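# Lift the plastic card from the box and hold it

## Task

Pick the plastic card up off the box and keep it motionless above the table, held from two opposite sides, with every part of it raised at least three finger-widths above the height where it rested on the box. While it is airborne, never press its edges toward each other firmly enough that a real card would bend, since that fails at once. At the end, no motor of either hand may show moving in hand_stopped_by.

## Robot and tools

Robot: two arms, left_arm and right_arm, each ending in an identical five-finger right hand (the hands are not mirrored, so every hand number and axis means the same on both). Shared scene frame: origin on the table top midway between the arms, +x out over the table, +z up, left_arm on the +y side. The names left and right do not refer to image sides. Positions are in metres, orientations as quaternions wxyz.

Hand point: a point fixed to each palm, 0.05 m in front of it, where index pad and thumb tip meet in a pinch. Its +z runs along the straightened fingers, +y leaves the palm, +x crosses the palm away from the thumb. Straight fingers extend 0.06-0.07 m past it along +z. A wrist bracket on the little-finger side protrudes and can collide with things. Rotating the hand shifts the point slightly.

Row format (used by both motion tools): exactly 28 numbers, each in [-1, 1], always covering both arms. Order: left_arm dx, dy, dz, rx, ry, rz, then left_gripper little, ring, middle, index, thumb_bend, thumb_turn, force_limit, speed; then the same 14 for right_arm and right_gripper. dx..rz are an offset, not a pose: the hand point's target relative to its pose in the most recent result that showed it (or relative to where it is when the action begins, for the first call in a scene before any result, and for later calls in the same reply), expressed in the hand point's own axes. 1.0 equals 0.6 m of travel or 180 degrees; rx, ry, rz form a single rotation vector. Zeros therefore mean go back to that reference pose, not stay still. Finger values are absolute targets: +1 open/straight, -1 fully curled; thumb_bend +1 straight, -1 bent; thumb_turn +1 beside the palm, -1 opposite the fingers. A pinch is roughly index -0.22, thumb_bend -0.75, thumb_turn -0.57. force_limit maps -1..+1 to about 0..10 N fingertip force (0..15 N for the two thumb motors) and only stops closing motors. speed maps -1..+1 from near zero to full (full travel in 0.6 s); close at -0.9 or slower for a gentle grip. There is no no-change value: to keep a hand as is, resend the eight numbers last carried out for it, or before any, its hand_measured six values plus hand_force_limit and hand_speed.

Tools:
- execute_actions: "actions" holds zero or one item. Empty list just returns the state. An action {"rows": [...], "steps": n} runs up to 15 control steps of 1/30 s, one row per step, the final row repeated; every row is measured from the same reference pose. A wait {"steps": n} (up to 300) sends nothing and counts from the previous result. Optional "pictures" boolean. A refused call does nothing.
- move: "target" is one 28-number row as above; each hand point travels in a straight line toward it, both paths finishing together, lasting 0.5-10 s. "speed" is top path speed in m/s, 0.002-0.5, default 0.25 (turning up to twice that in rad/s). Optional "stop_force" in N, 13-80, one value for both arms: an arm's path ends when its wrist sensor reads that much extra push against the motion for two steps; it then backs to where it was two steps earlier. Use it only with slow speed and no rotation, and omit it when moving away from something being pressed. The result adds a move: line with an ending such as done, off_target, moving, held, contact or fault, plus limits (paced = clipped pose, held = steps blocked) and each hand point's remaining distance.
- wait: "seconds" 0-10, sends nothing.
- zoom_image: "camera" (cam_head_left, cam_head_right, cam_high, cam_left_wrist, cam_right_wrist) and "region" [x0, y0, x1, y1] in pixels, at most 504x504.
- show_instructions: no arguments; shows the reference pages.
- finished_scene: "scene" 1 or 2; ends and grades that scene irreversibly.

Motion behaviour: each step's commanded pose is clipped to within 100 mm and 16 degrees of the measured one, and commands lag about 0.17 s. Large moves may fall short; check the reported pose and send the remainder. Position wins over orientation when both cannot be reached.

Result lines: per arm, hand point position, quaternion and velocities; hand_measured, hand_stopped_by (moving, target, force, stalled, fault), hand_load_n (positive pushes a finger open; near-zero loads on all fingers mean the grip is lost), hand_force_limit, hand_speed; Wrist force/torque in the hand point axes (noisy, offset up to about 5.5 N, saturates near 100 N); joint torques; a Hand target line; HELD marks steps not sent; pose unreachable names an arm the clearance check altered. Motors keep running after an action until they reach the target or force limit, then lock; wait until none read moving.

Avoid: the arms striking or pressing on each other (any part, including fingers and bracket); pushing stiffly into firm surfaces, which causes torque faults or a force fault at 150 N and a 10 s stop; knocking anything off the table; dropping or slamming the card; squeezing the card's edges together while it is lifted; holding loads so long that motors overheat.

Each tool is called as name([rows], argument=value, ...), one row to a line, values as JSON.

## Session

execute_actions(actions=[])

Scene clock: 0.00 s of 6000.00 s.
left_arm: end_effector_position=(-0.2563, +0.9211, +0.6782) hand_measured=(+1.000, +1.000, +1.000, +1.000, +1.000, +1.000) hand_load_n=(+0.0, +0.0, +0.0, +0.0, +0.0, +0.0) hand_stopped_by=(target, target, target, target, target, target) hand_force_limit=0.00 hand_speed=-0.80 end_effector_quat_wxyz=(+0.022, -0.731, +0.676, +0.093) end_effector_velocity=(-0.001, -0.000, -0.000) end_effector_angular_velocity=(+0.001, -0.000, +0.002) | right_arm: end_effector_position=(-0.0806, -1.1533, +0.6885) hand_measured=(+1.000, +1.000, +1.000, +1.000, +1.000, +1.000) hand_load_n=(+0.0, +0.0, +0.0, +0.0, +0.0, +0.0) hand_stopped_by=(target, target, target, target, target, target) hand_force_limit=0.00 hand_speed=-0.80 end_effector_quat_wxyz=(+0.020, +0.745, +0.646, -0.162) end_effector_velocity=(-0.000, -0.000, -0.000) end_effector_angular_velocity=(-0.000, +0.000, -0.000)
Joint positions: left_arm=[ 1.238 -1.717  1.434  1.712  1.441 -1.789] | right_arm=[-2.009 -1.701  1.355  1.596  1.639 -1.962]
Joint velocities: left_arm=[ 0.002  0.    -0.    -0.001  0.     0.   ] | right_arm=[-0.  0.  0. -0. -0.  0.]
Joint torques (N m, as the arm reports them, + toward a larger angle): no reading
Wrist force (N, on the end effector, along its own x y z axes, offset not removed): no reading
Wrist torque (N m, same axes, about the end effector's origin, offset not removed): no reading
Hand target (left_arm): -0.256, +0.921, +0.678; -0.022, +0.731, -0.676, -0.093
Hand target (right_arm): -0.081, -1.153, +0.688; +0.020, +0.745, +0.646, -0.162
camera_calibration (this result's frames):
cam_left_wrist: T_world_to_cam=[[-0.994089, 0.0470137, 0.0978611, -0.361273], [0.101334, 0.725315, 0.680918, -1.10785], [-0.0389676, 0.68681, -0.725792, -0.0241678], [0, 0, 0, 1]] pos_world=[-0.247816, 0.837121, 0.772167]
cam_right_wrist: T_world_to_cam=[[0.964667, -0.229146, -0.130038, -0.100752], [-0.0426092, -0.622741, 0.781267, -1.26838], [-0.260004, -0.748121, -0.610502, -0.336116], [0, 0, 0, 1]] pos_world=[-0.0442439, -1.06442, 0.772643]

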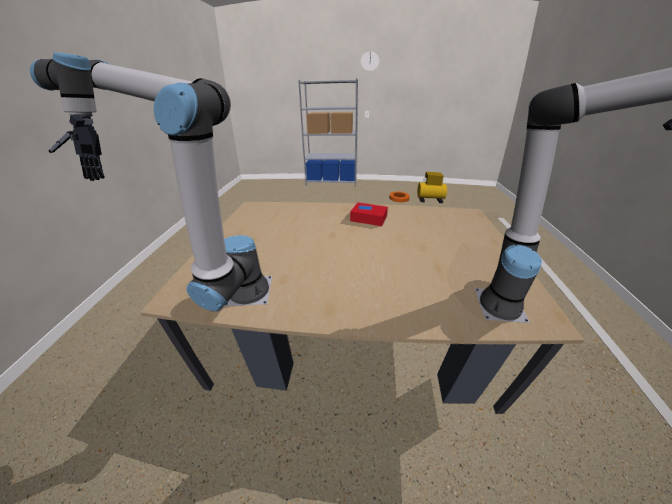

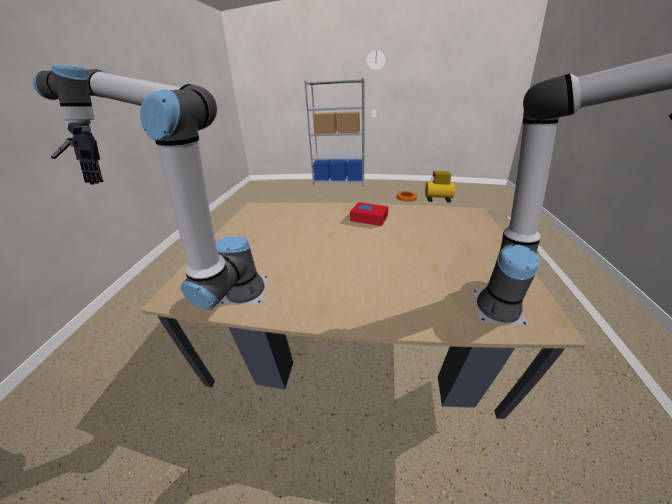

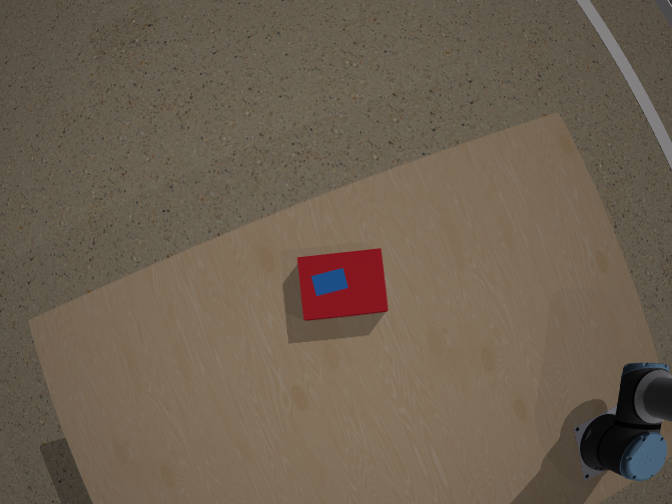

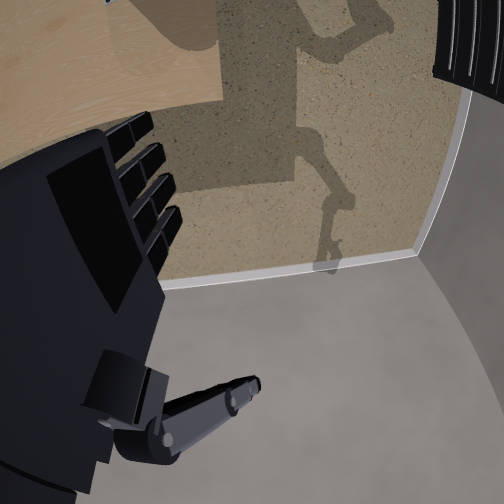

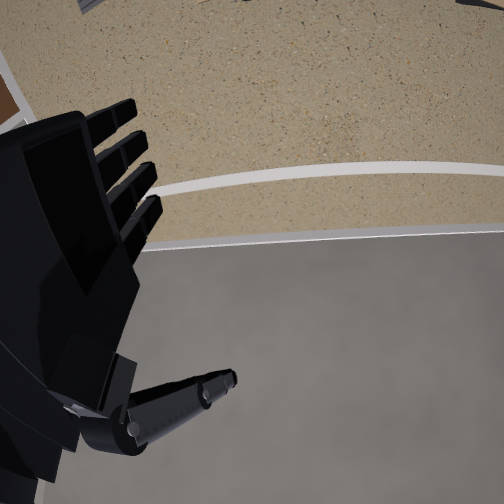

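move(target=[0.368,-0.968,0.187,0,0,0,1,1,1,1,1,1,0,-0.8,0,0,0,0,0,0,1,1,1,1,1,1,0,-0.8], speed=0.4)

move(target=[0.983,-0.558,0.223,0.2867,0.1036,0.127,1,1,1,1,1,1,0,-0.8,0,0,0,0,0,0,1,1,1,1,1,1,0,-0.8], speed=0.4)

move(target=[0.373,-0.013,0.25,0,0,0,1,1,1,1,1,1,0,-0.8,0,0,0,0,0,0,1,1,1,1,1,1,0,-0.8], speed=0.25)

zoom_image(camera="cam_high", region=[260, 220, 410, 340])

Scene clock: 34.20 s of 6000.00 s.
left_arm: end_effector_position=(+0.3236, +0.7717, +0.4769) hand_measured=(+1.000, +1.000, +1.000, +1.000, +1.000, +1.000) hand_load_n=(+0.0, +0.0, +0.0, +0.0, +0.0, +0.0) hand_stopped_by=(target, target, target, target, target, target) hand_force_limit=0.00 hand_speed=-0.80 end_effector_quat_wxyz=(+0.022, -0.731, +0.676, +0.091) end_effector_velocity=(+0.002, -0.000, -0.001) end_effector_angular_velocity=(+0.000, -0.001, +0.000) | right_arm: end_effector_position=(-0.0806, -1.1533, +0.6885) hand_measured=(+1.000, +1.000, +1.000, +1.000, +1.000, +1.000) hand_load_n=(+0.0, +0.0, +0.0, +0.0, +0.0, +0.0) hand_stopped_by=(target, target, target, target, target, target) hand_force_limit=0.00 hand_speed=-0.80 end_effector_quat_wxyz=(+0.020, +0.745, +0.646, -0.162) end_effector_velocity=(+0.000, +0.000, +0.001) end_effector_angular_velocity=(-0.002, +0.001, -0.000)
Joint positions: left_arm=[-0.099 -1.528  1.659  1.531  1.406 -3.142] | right_arm=[-2.009 -1.701  1.355  1.596  1.639 -1.962]
Joint velocities: left_arm=[-0.001  0.003 -0.003 -0.001  0.    -0.001] | right_arm=[-0.    -0.001 -0.    -0.001 -0.     0.   ]
Joint torques (N m, as the arm reports them, + toward a larger angle): left_arm=[-10.45 -30.27 -44.6    1.34   0.91  -1.63] | right_arm=[ -3.07 -32.73 -35.29   2.95   0.13  -0.8 ]
Wrist force (N, on the end effector, along its own x y z axes, offset not removed): left_arm=[0.9 0.8 -1.5] | right_arm=[6.1 1.5 1.5]
Wrist torque (N m, same axes, about the end effector's origin, offset not removed): left_arm=[0.32 -0.19 0.29] | right_arm=[0.17 -1.03 0.62]
Hand target (left_arm): +0.324, +0.772, +0.477; -0.022, +0.731, -0.676, -0.091
Hand target (right_arm): -0.081, -1.153, +0.688; +0.020, +0.745, +0.646, -0.162
Off the commanded pose (left_arm): 0.001 m, 0 deg.
Off the commanded pose (right_arm): 0.000 m, 0 deg.
After step 90, 28.90 s passed at rest.
move: done
camera_calibration (this result's frames):
cam_left_wrist: T_world_to_cam=[[-0.994459, 0.0474839, 0.0937879, 0.243615], [0.0987954, 0.727018, 0.679474, -0.920983], [-0.0359214, 0.684975, -0.72768, -0.0436613], [0, 0, 0, 1]] pos_world=[0.331686, 0.68791, 0.571164]
cam_right_wrist: T_world_to_cam=[[0.964667, -0.229145, -0.130038, -0.100752], [-0.0426093, -0.622741, 0.781267, -1.26838], [-0.260004, -0.748121, -0.610502, -0.336116], [0, 0, 0, 1]] pos_world=[-0.0442439, -1.06442, 0.772643]

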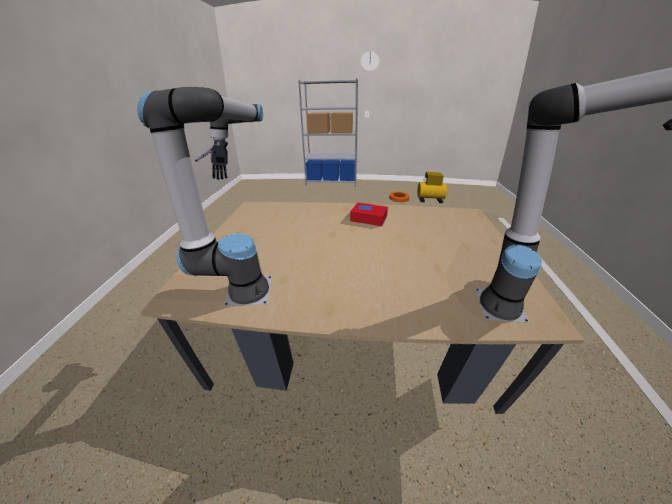

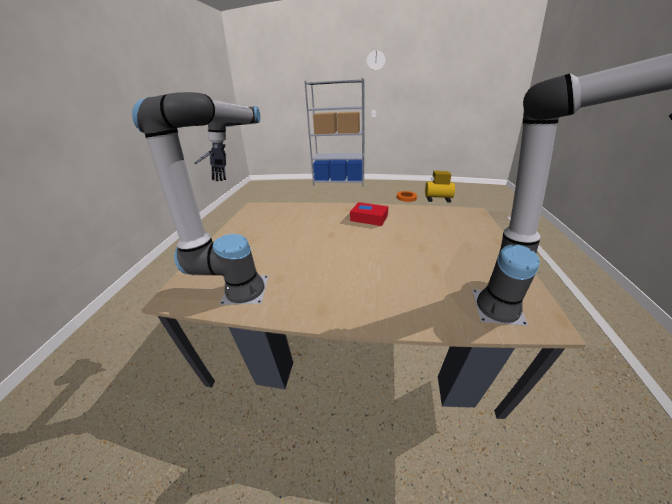

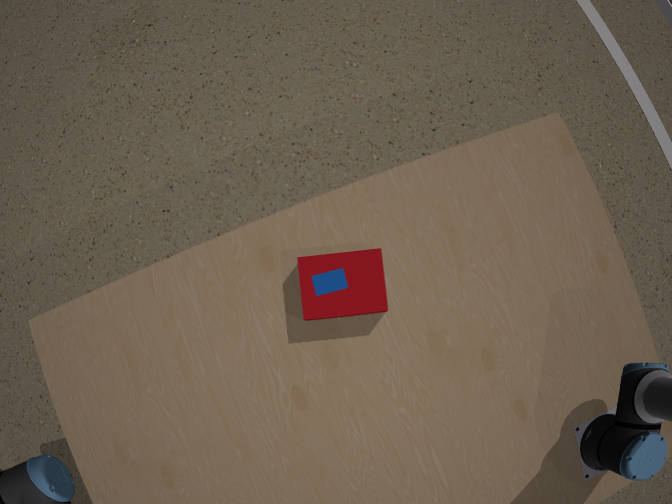

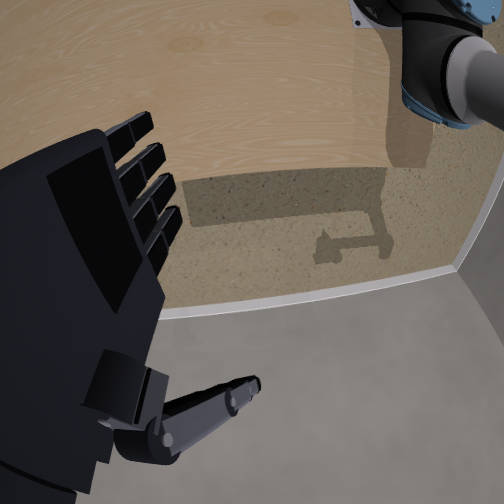

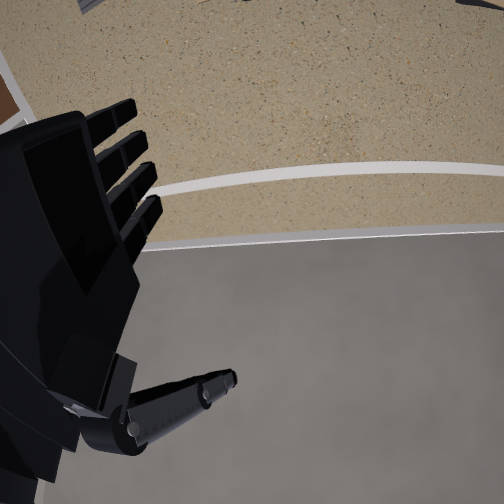

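Scene clock: 36.63 s of 6000.00 s.
left_arm: end_effector_position=(+0.6833, +0.2403, +0.2193) hand_measured=(+1.000, +1.000, +1.000, +1.000, +1.000, +1.000) hand_load_n=(+0.0, +0.0, +0.0, +0.0, +0.0, +0.0) hand_stopped_by=(target, target, target, target, target, target) hand_force_limit=0.00 hand_speed=-0.80 end_effector_quat_wxyz=(+0.211, -0.511, +0.768, -0.322) end_effector_velocity=(+0.002, -0.001, -0.001) end_effector_angular_velocity=(-0.001, -0.004, -0.000) | right_arm: end_effector_position=(-0.0806, -1.1533, +0.6885) hand_measured=(+1.000, +1.000, +1.000, +1.000, +1.000, +1.000) hand_load_n=(+0.0, +0.0, +0.0, +0.0, +0.0, +0.0) hand_stopped_by=(target, target, target, target, target, target) hand_force_limit=0.00 hand_speed=-0.80 end_effector_quat_wxyz=(+0.020, +0.745, +0.646, -0.162) end_effector_velocity=(-0.000, +0.000, -0.000) end_effector_angular_velocity=(+0.001, +0.000, +0.001)
Joint positions: left_arm=[-0.832 -1.304  1.733  0.367  1.398 -3.323] | right_arm=[-2.009 -1.701  1.355  1.596  1.639 -1.962]
Joint velocities: left_arm=[ 0.001  0.003 -0.001 -0.005 -0.     0.001] | right_arm=[ 0.     0.     0.     0.     0.    -0.001]
Joint torques (N m, as the arm reports them, + toward a larger angle): left_arm=[-10.06 -49.8  -44.48  -1.63  -2.54   2.35] | right_arm=[ -2.66 -33.29 -35.23   2.94   0.3   -0.94]
Wrist force (N, on the end effector, along its own x y z axes, offset not removed): left_arm=[-4.5 -1.5 -0.4] | right_arm=[1.0 -1.9 2.2]
Wrist torque (N m, same axes, about the end effector's origin, offset not removed): left_arm=[-0.02 0.74 0.11] | right_arm=[-0.39 -0.30 0.31]
Hand target (left_arm): +0.683, +0.240, +0.219; +0.211, -0.511, +0.768, -0.322
Hand target (right_arm): -0.081, -1.153, +0.688; +0.020, +0.745, +0.646, -0.162
Off the commanded pose (left_arm): 0.001 m, 0 deg.
Off the commanded pose (right_arm): 0.000 m, 0 deg.
move: done
camera_calibration (this result's frames):
cam_left_wrist: T_world_to_cam=[[-0.581453, 0.383437, -0.717557, 0.465673], [0.0127733, 0.886169, 0.463187, -0.327153], [0.81348, 0.260156, -0.520163, -0.378032], [0, 0, 0, 1]] pos_world=[0.582467, 0.209703, 0.289041]
cam_right_wrist: T_world_to_cam=[[0.964667, -0.229146, -0.130038, -0.100753], [-0.0426094, -0.622741, 0.781267, -1.26838], [-0.260004, -0.748121, -0.610502, -0.336116], [0, 0, 0, 1]] pos_world=[-0.0442439, -1.06442, 0.772643]

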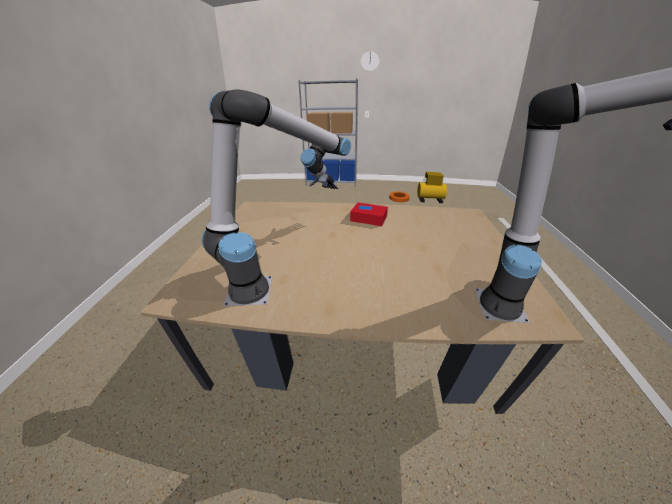

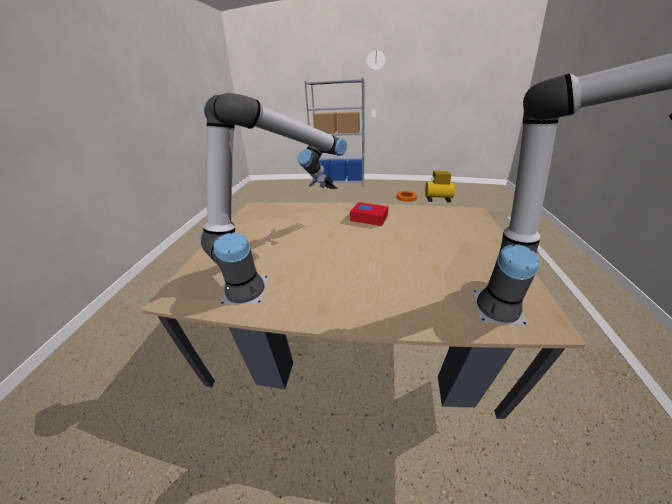

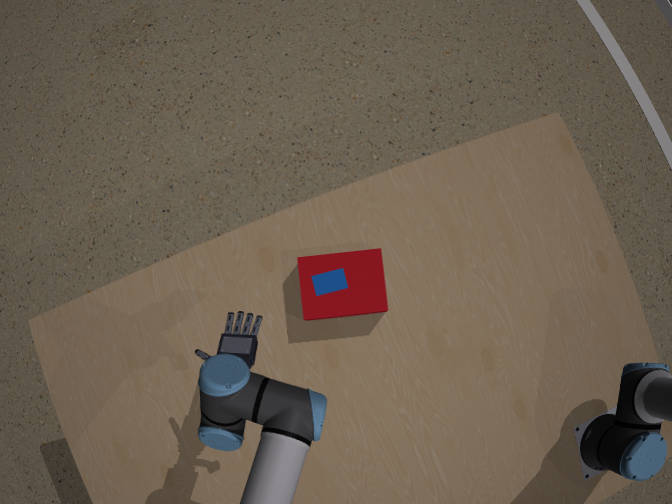

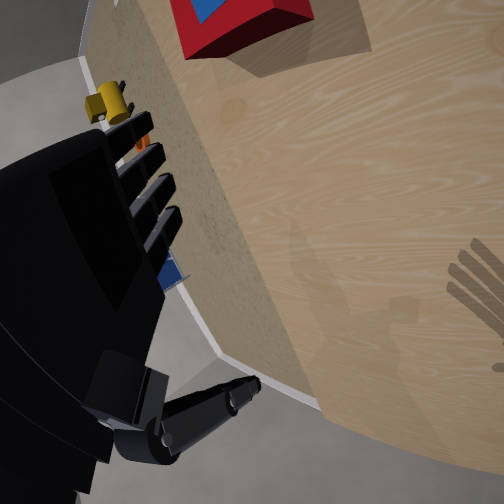

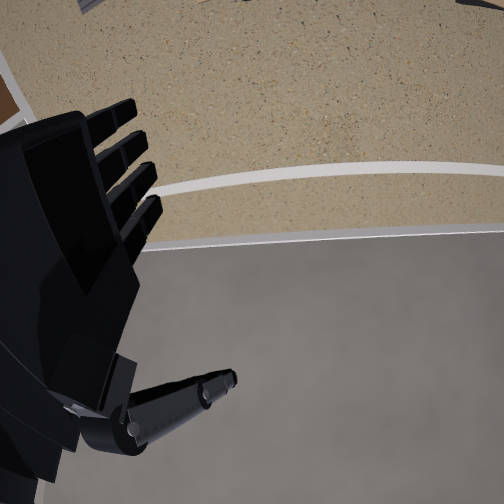

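Scene clock: 38.33 s of 6000.00 s.
left_arm: end_effector_position=(+0.6991, -0.0099, +0.1203) hand_measured=(+1.000, +1.000, +1.000, +1.000, +1.000, +1.000) hand_load_n=(+0.0, +0.0, +0.0, +0.0, +0.0, +0.0) hand_stopped_by=(target, target, target, target, target, target) hand_force_limit=0.00 hand_speed=-0.80 end_effector_quat_wxyz=(+0.211, -0.512, +0.768, -0.322) end_effector_velocity=(+0.000, -0.003, -0.001) end_effector_angular_velocity=(-0.001, -0.000, -0.001) | right_arm: end_effector_position=(-0.0806, -1.1533, +0.6885) hand_measured=(+1.000, +1.000, +1.000, +1.000, +1.000, +1.000) hand_load_n=(+0.0, +0.0, +0.0, +0.0, +0.0, +0.0) hand_stopped_by=(target, target, target, target, target, target) hand_force_limit=0.00 hand_speed=-0.80 end_effector_quat_wxyz=(+0.020, +0.745, +0.646, -0.162) end_effector_velocity=(+0.000, -0.000, +0.000) end_effector_angular_velocity=(-0.000, -0.001, +0.000)
Joint positions: left_arm=[-1.084 -1.012  1.503  0.354  1.226 -3.514] | right_arm=[-2.009 -1.701  1.355  1.596  1.639 -1.962]
Joint velocities: left_arm=[-0.002  0.003 -0.004  0.    -0.001 -0.001] | right_arm=[ 0.    -0.     0.     0.    -0.001 -0.   ]
Joint torques (N m, as the arm reports them, + toward a larger angle): left_arm=[ -7.43 -69.87 -42.25   4.46  -3.09  -1.93] | right_arm=[ -3.85 -32.72 -34.91   2.99   0.47  -0.8 ]
Wrist force (N, on the end effector, along its own x y z axes, offset not removed): left_arm=[0.6 -5.2 1.7] | right_arm=[0.3 1.6 -0.3]
Wrist torque (N m, same axes, about the end effector's origin, offset not removed): left_arm=[-0.85 -0.13 0.08] | right_arm=[0.22 -0.12 0.34]
Hand target (left_arm): +0.699, -0.010, +0.120; +0.211, -0.512, +0.768, -0.322
Hand target (right_arm): -0.081, -1.153, +0.688; +0.020, +0.745, +0.646, -0.162
Off the commanded pose (left_arm): 0.000 m, 0 deg.
Off the commanded pose (right_arm): 0.000 m, 0 deg.
move: done
camera_calibration (this result's frames):
cam_left_wrist: T_world_to_cam=[[-0.581772, 0.382897, -0.717587, 0.49997], [0.0130279, 0.886533, 0.462483, -0.0598571], [0.813248, 0.259711, -0.520748, -0.377094], [0, 0, 0, 1]] pos_world=[0.598319, -0.0404366, 0.190084]
cam_right_wrist: T_world_to_cam=[[0.964667, -0.229146, -0.130038, -0.100752], [-0.0426094, -0.622741, 0.781267, -1.26838], [-0.260004, -0.748121, -0.610502, -0.336116], [0, 0, 0, 1]] pos_world=[-0.0442439, -1.06442, 0.772643]

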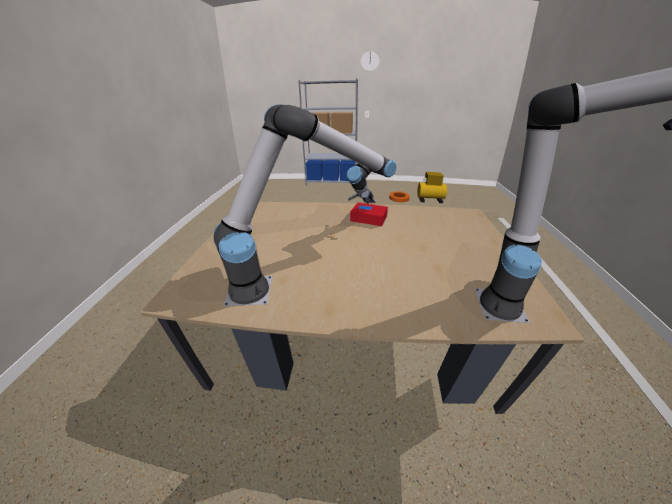

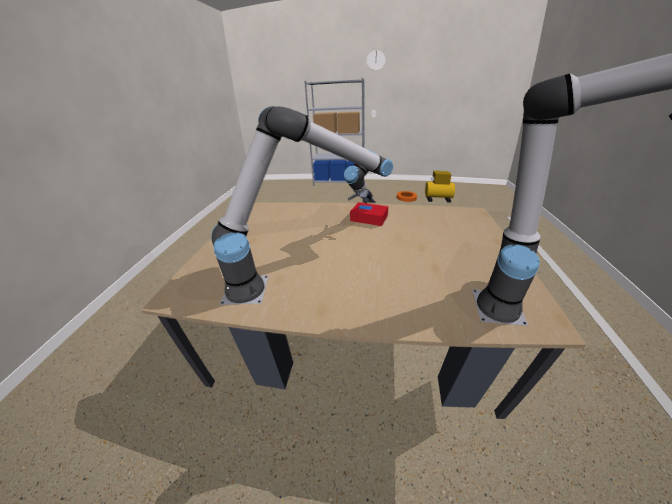

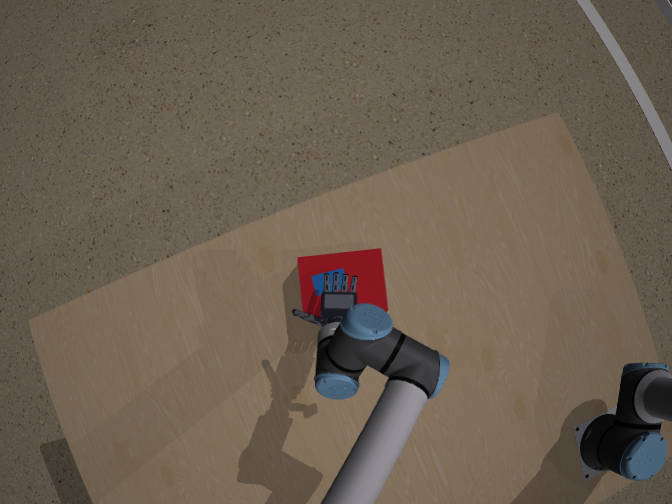

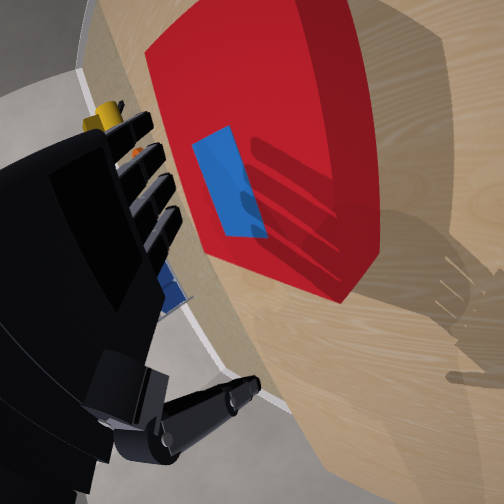

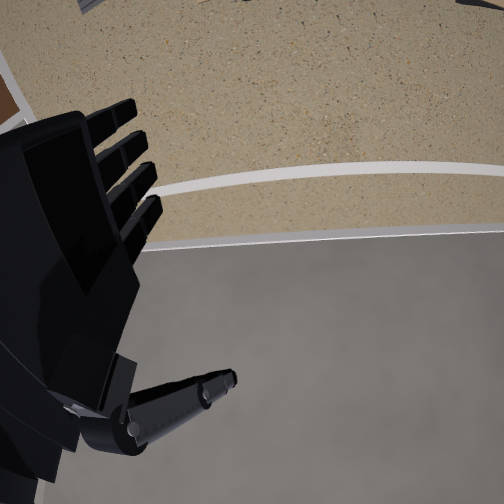

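Region (260, 220, 410, 340) of cam_high's 672x504 image, scaled by 3.360, with more detail than that image has; it fills the top 403 rows of this view, and the rest is white.

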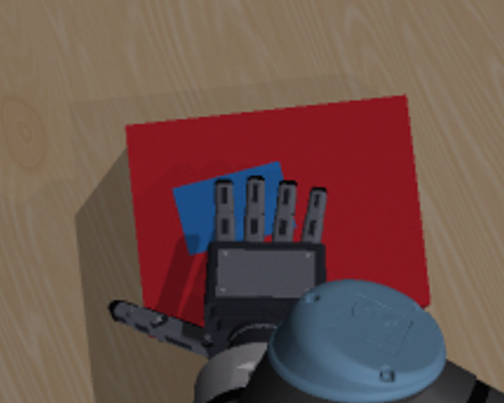

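move(target=[-0.02,0.035,0.035,0,0,0,1,1,1,1,1,1,-0.3,-0.9,0,0,0,0,0,0,1,1,1,1,1,1,0,-0.8], speed=0.04, stop_force=13)

move(target=[0,0,0,0,0,0,1,0.5,0.5,1,1,1,-0.3,-0.9,0,0,0,0,0,0,1,1,1,1,1,1,0,-0.8])

Scene clock: 50.90 s of 6000.00 s.
left_arm: end_effector_position=(+0.7037, +0.0009, +0.0907) hand_measured=(+1.000, +1.000, +1.000, +1.000, +1.000, +1.000) hand_load_n=(+0.0, +0.0, +0.0, +0.0, +0.0, +0.0) hand_stopped_by=(target, target, target, target, target, target) hand_force_limit=-0.30 hand_speed=-0.90 end_effector_quat_wxyz=(+0.211, -0.512, +0.768, -0.322) end_effector_velocity=(+0.000, +0.000, -0.002) end_effector_angular_velocity=(-0.000, -0.000, -0.000) | right_arm: end_effector_position=(-0.0806, -1.1533, +0.6885) hand_measured=(+1.000, +1.000, +1.000, +1.000, +1.000, +1.000) hand_load_n=(+0.0, +0.0, +0.0, +0.0, +0.0, +0.0) hand_stopped_by=(target, target, target, target, target, target) hand_force_limit=0.00 hand_speed=-0.80 end_effector_quat_wxyz=(+0.020, +0.745, +0.646, -0.162) end_effector_velocity=(-0.000, -0.000, -0.000) end_effector_angular_velocity=(-0.000, +0.000, -0.001)
Joint positions: left_arm=[-1.07  -0.993  1.53   0.304  1.235 -3.503] | right_arm=[-2.009 -1.701  1.355  1.596  1.639 -1.962]
Joint velocities: left_arm=[ 0.001  0.001  0.002 -0.004  0.001  0.001] | right_arm=[-0.     0.001 -0.    -0.     0.     0.   ]
Joint torques (N m, as the arm reports them, + toward a larger angle): left_arm=[ 12.59 -67.81 -19.99  -1.65   1.55   2.3 ] | right_arm=[ -3.76 -33.08 -35.19   3.03   0.38  -0.74]
Wrist force (N, on the end effector, along its own x y z axes, offset not removed): left_arm=[-2.8 0.5 -1.5] | right_arm=[2.7 2.4 1.3]
Wrist torque (N m, same axes, about the end effector's origin, offset not removed): left_arm=[0.47 0.43 0.11] | right_arm=[0.37 -0.43 0.54]
Hand target (left_arm): +0.704, +0.001, +0.090; +0.211, -0.512, +0.768, -0.322
Hand target (right_arm): -0.081, -1.153, +0.688; +0.020, +0.745, +0.646, -0.162
Off the commanded pose (left_arm): 0.000 m, 0 deg.
Off the commanded pose (right_arm): 0.000 m, 0 deg.
After step 90, 8.40 s passed at rest.
move: done
camera_calibration (this result's frames):
cam_left_wrist: T_world_to_cam=[[-0.581757, 0.382924, -0.717585, 0.477303], [0.0130093, 0.886512, 0.462522, -0.055796], [0.813258, 0.25974, -0.520717, -0.399067], [0, 0, 0, 1]] pos_world=[0.602945, -0.0296535, 0.160512]
cam_right_wrist: T_world_to_cam=[[0.964667, -0.229146, -0.130038, -0.100752], [-0.0426092, -0.622741, 0.781267, -1.26838], [-0.260004, -0.748122, -0.610501, -0.336116], [0, 0, 0, 1]] pos_world=[-0.0442438, -1.06442, 0.772643]

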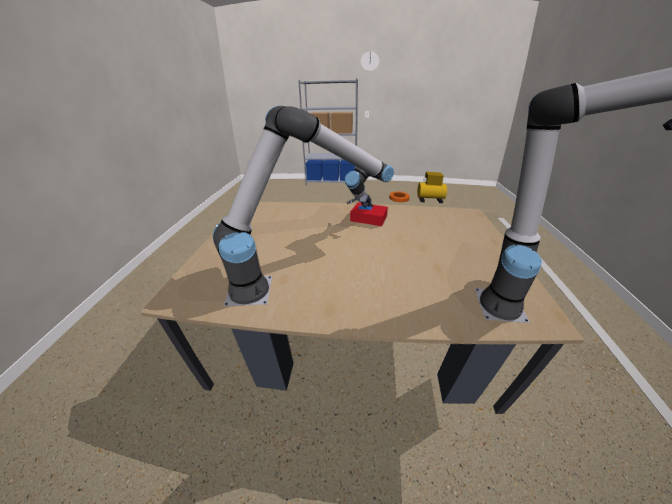

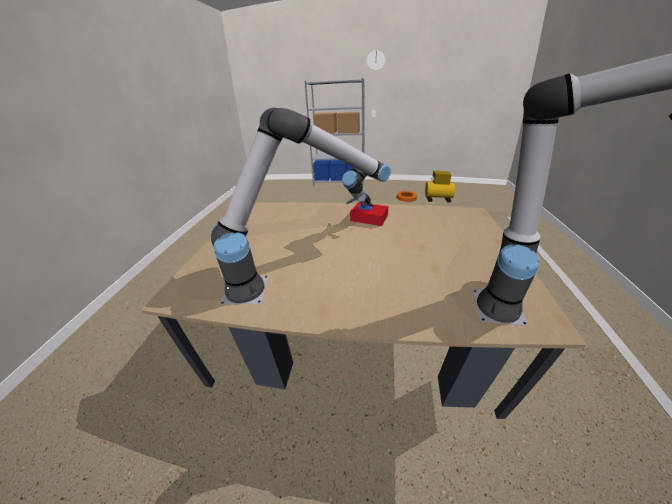

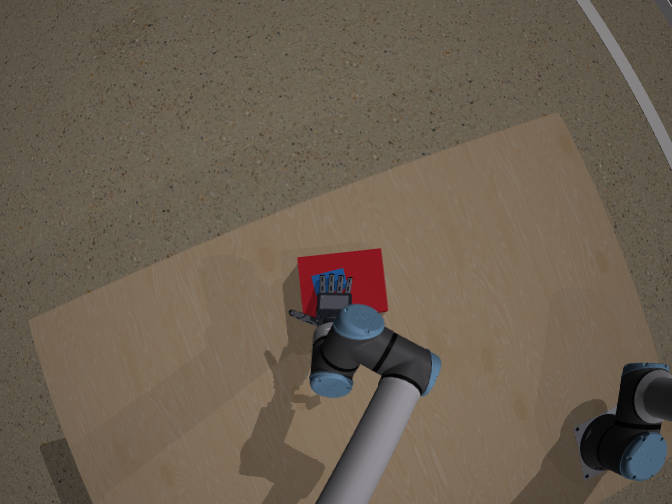

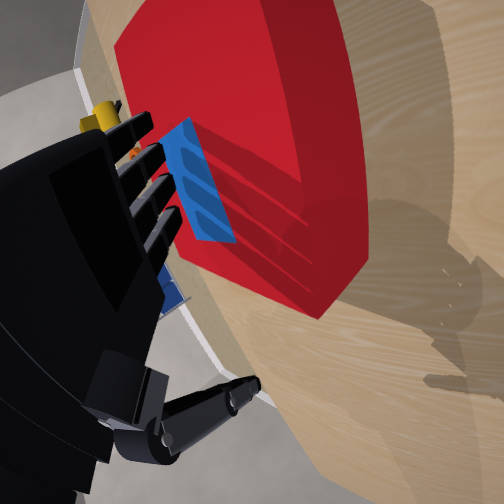

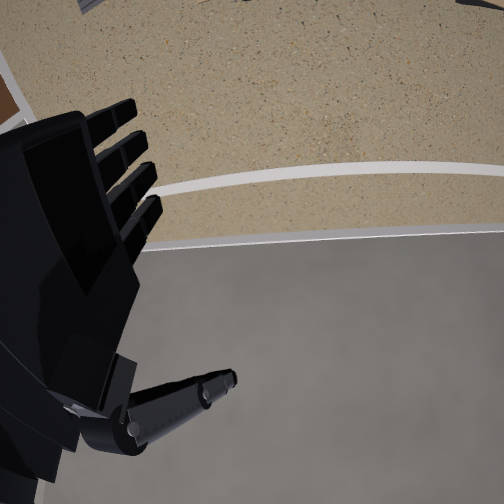

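Scene clock: 52.47 s of 6000.00 s.
left_arm: end_effector_position=(+0.7037, +0.0009, +0.0907) hand_measured=(+1.000, +0.780, +0.880, +1.000, +1.000, +1.000) hand_load_n=(+0.0, +4.5, +2.5, +0.0, +0.0, +0.0) hand_stopped_by=(target, force, force, target, target, target) hand_force_limit=-0.30 hand_speed=-0.90 end_effector_quat_wxyz=(+0.211, -0.512, +0.768, -0.322) end_effector_velocity=(+0.001, +0.001, +0.000) end_effector_angular_velocity=(-0.000, -0.000, +0.002) | right_arm: end_effector_position=(-0.0806, -1.1533, +0.6885) hand_measured=(+1.000, +1.000, +1.000, +1.000, +1.000, +1.000) hand_load_n=(+0.0, +0.0, +0.0, +0.0, +0.0, +0.0) hand_stopped_by=(target, target, target, target, target, target) hand_force_limit=0.00 hand_speed=-0.80 end_effector_quat_wxyz=(+0.020, +0.745, +0.646, -0.162) end_effector_velocity=(+0.000, +0.000, +0.000) end_effector_angular_velocity=(-0.000, -0.000, -0.000)
Joint positions: left_arm=[-1.07  -0.993  1.53   0.304  1.235 -3.503] | right_arm=[-2.009 -1.701  1.355  1.596  1.639 -1.962]
Joint velocities: left_arm=[ 0.002 -0.    -0.     0.     0.     0.   ] | right_arm=[ 0.    -0.001  0.     0.    -0.     0.   ]
Joint torques (N m, as the arm reports them, + toward a larger angle): left_arm=[ -7.91 -91.01 -35.95   6.22  -0.68   0.06] | right_arm=[ -2.3  -32.26 -35.59   3.11   0.26  -0.59]
Wrist force (N, on the end effector, along its own x y z axes, offset not removed): left_arm=[-4.9 -7.9 -10.3] | right_arm=[1.9 -0.8 0.9]
Wrist torque (N m, same axes, about the end effector's origin, offset not removed): left_arm=[1.02 1.07 -0.28] | right_arm=[-0.19 -0.30 0.32]
Hand target (left_arm): +0.704, +0.001, +0.091; +0.211, -0.512, +0.768, -0.322
Hand target (right_arm): -0.081, -1.153, +0.688; +0.020, +0.745, +0.646, -0.162
Off the commanded pose (left_arm): 0.000 m, 0 deg.
Off the commanded pose (right_arm): 0.000 m, 0 deg.
move: done
camera_calibration (this result's frames):
cam_left_wrist: T_world_to_cam=[[-0.58177, 0.382941, -0.717565, 0.477281], [0.0130189, 0.886502, 0.462542, -0.0558151], [0.813249, 0.259751, -0.520725, -0.399084], [0, 0, 0, 1]] pos_world=[0.60295, -0.029628, 0.160484]
cam_right_wrist: T_world_to_cam=[[0.964667, -0.229146, -0.130038, -0.100752], [-0.0426093, -0.622741, 0.781267, -1.26838], [-0.260004, -0.748121, -0.610502, -0.336116], [0, 0, 0, 1]] pos_world=[-0.0442439, -1.06442, 0.772643]

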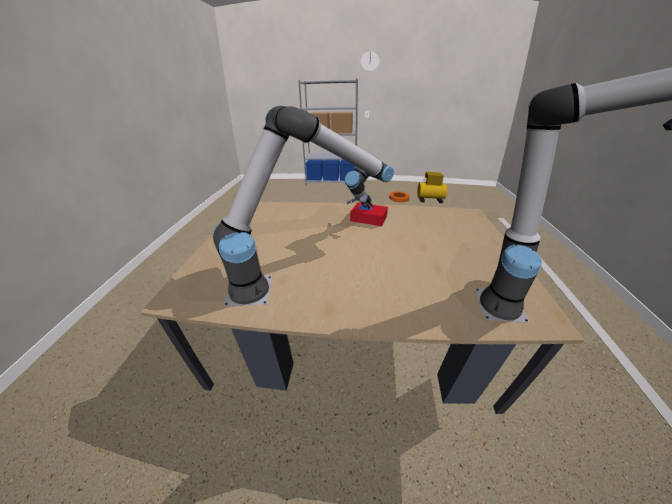

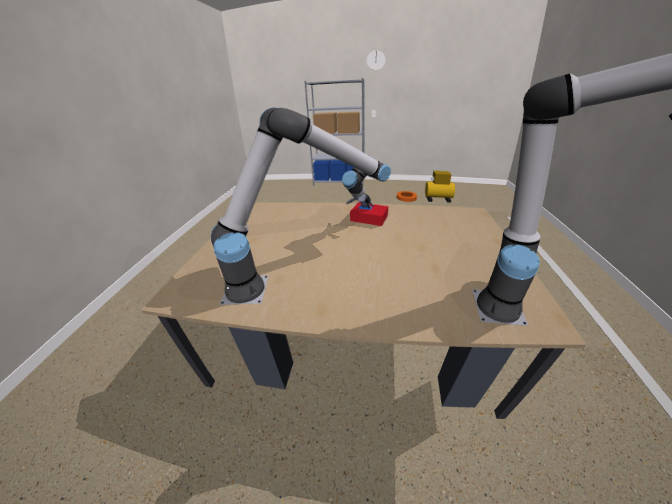

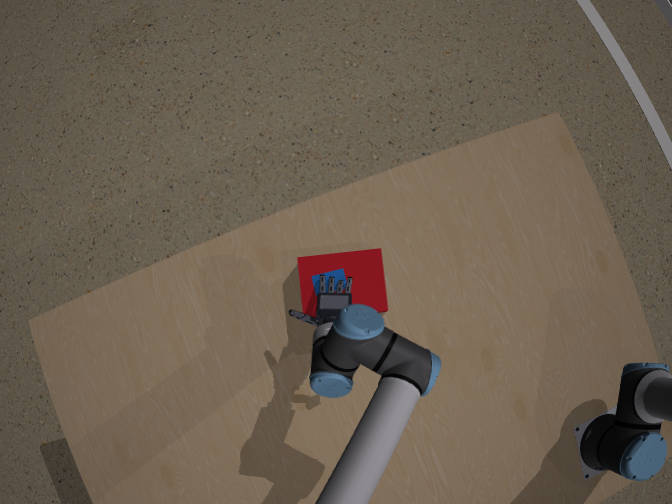

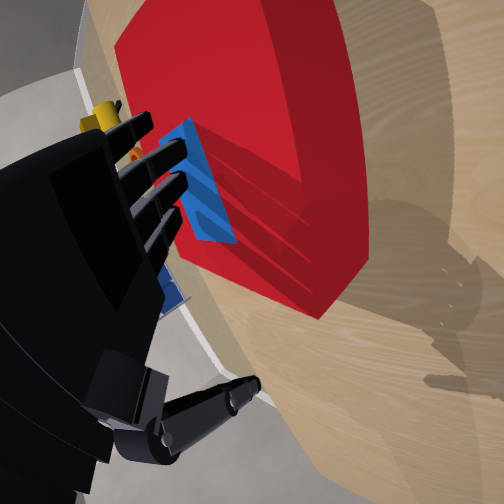

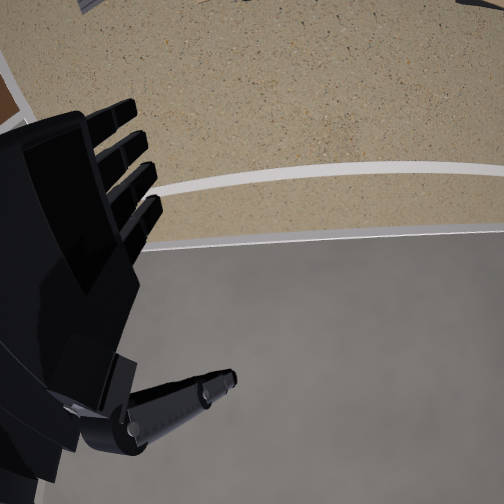

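move(target=[-0.11,0,0,0,0,0,1,0.5,0.5,1,1,1,-0.3,-0.9,0,0,0,0,0,0,1,1,1,1,1,1,0,-0.8], speed=0.035)

zoom_image(camera="cam_high", region=[260, 220, 410, 340])

Scene clock: 58.73 s of 6000.00 s.
left_arm: end_effector_position=(+0.7293, +0.0616, +0.0903) hand_measured=(+1.000, +0.780, +0.880, +1.000, +1.000, +1.000) hand_load_n=(+0.0, +5.5, +4.5, +0.0, +0.0, +0.0) hand_stopped_by=(target, force, force, target, target, target) hand_force_limit=-0.30 hand_speed=-0.90 end_effector_quat_wxyz=(+0.211, -0.512, +0.768, -0.322) end_effector_velocity=(+0.001, +0.003, -0.000) end_effector_angular_velocity=(+0.001, +0.001, +0.001) | right_arm: end_effector_position=(-0.0806, -1.1533, +0.6885) hand_measured=(+1.000, +1.000, +1.000, +1.000, +1.000, +1.000) hand_load_n=(+0.0, +0.0, +0.0, +0.0, +0.0, +0.0) hand_stopped_by=(target, target, target, target, target, target) hand_force_limit=0.00 hand_speed=-0.80 end_effector_quat_wxyz=(+0.020, +0.745, +0.646, -0.162) end_effector_velocity=(-0.000, -0.000, -0.000) end_effector_angular_velocity=(+0.001, -0.001, +0.000)
Joint positions: left_arm=[-0.989 -1.017  1.567  0.272  1.29  -3.439] | right_arm=[-2.009 -1.701  1.355  1.596  1.639 -1.962]
Joint velocities: left_arm=[ 0.003 -0.001  0.001  0.     0.002  0.002] | right_arm=[-0.     0.001  0.     0.    -0.    -0.   ]
Joint torques (N m, as the arm reports them, + toward a larger angle): left_arm=[ 15.01 -81.97  -8.62   0.47   1.62   2.04] | right_arm=[ -1.71 -33.81 -35.37   3.08   0.44  -0.59]
Wrist force (N, on the end effector, along its own x y z axes, offset not removed): left_arm=[2.4 -10.8 -11.0] | right_arm=[2.6 -1.6 0.8]
Wrist torque (N m, same axes, about the end effector's origin, offset not removed): left_arm=[1.65 0.45 -0.23] | right_arm=[-0.32 -0.40 0.34]
Hand target (left_arm): +0.729, +0.062, +0.090; +0.211, -0.512, +0.768, -0.322
Hand target (right_arm): -0.081, -1.153, +0.688; +0.020, +0.745, +0.646, -0.162
Off the commanded pose (left_arm): 0.000 m, 0 deg.
Off the commanded pose (right_arm): 0.000 m, 0 deg.
After step 90, 1.00 s passed at rest.
move: done
camera_calibration (this result's frames):
cam_left_wrist: T_world_to_cam=[[-0.581643, 0.383092, -0.717587, 0.468563], [0.0129166, 0.886398, 0.462744, -0.109743], [0.813341, 0.259883, -0.520516, -0.435946], [0, 0, 0, 1]] pos_world=[0.628527, 0.031068, 0.160101]
cam_right_wrist: T_world_to_cam=[[0.964667, -0.229146, -0.130038, -0.100753], [-0.0426095, -0.622741, 0.781267, -1.26838], [-0.260004, -0.748121, -0.610502, -0.336116], [0, 0, 0, 1]] pos_world=[-0.0442439, -1.06442, 0.772643]

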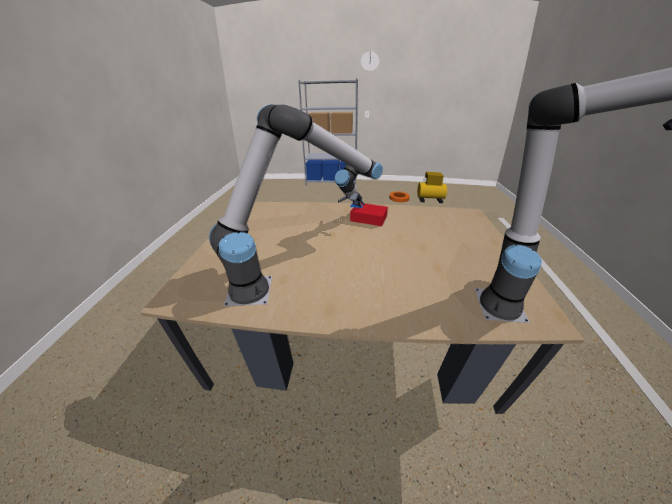

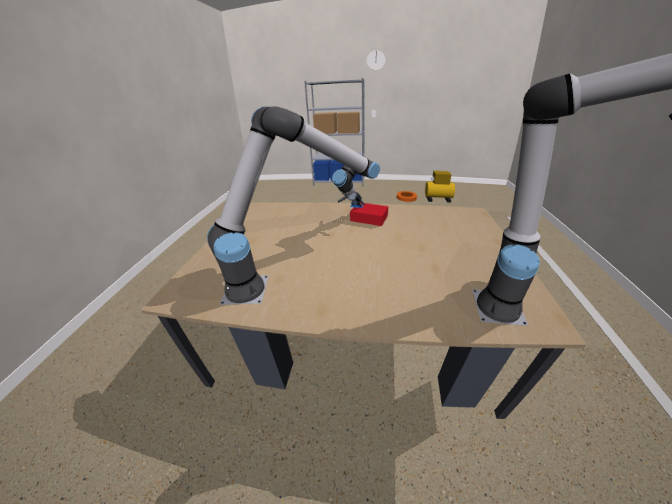

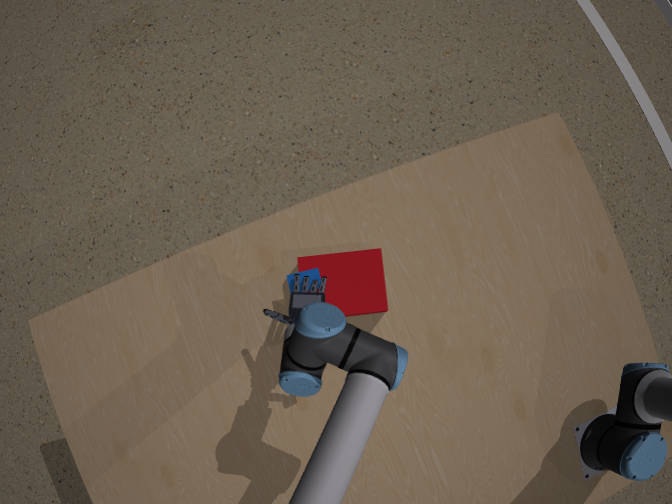

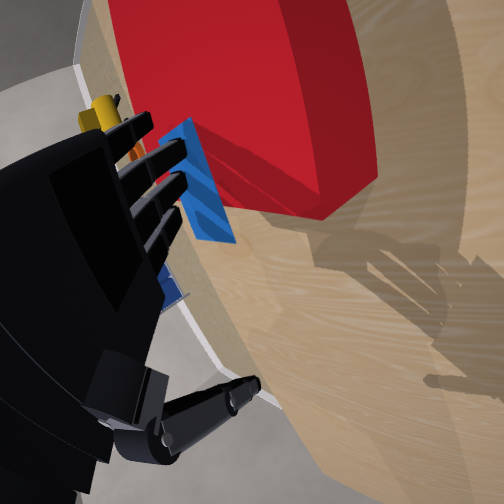

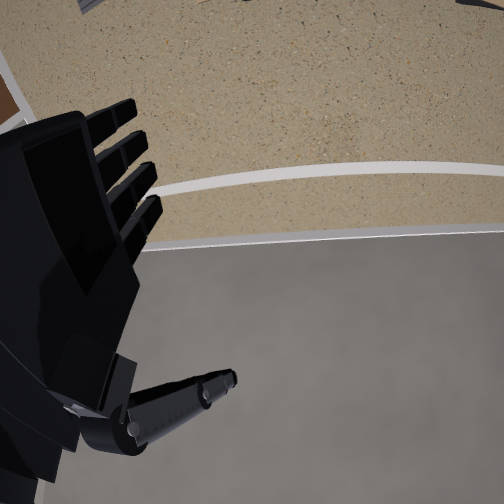

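Region (260, 220, 410, 340) of cam_high's 672x504 image, scaled by 3.360, with more detail than that image has; it fills the top 403 rows of this view, and the rest is white.

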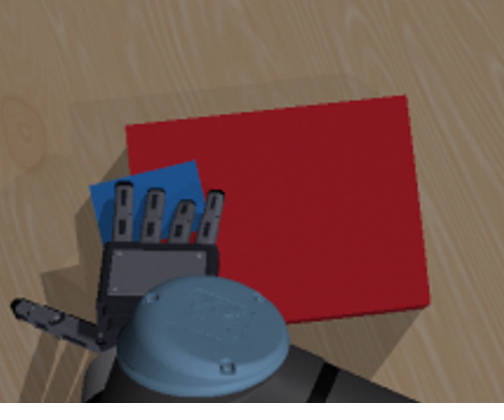

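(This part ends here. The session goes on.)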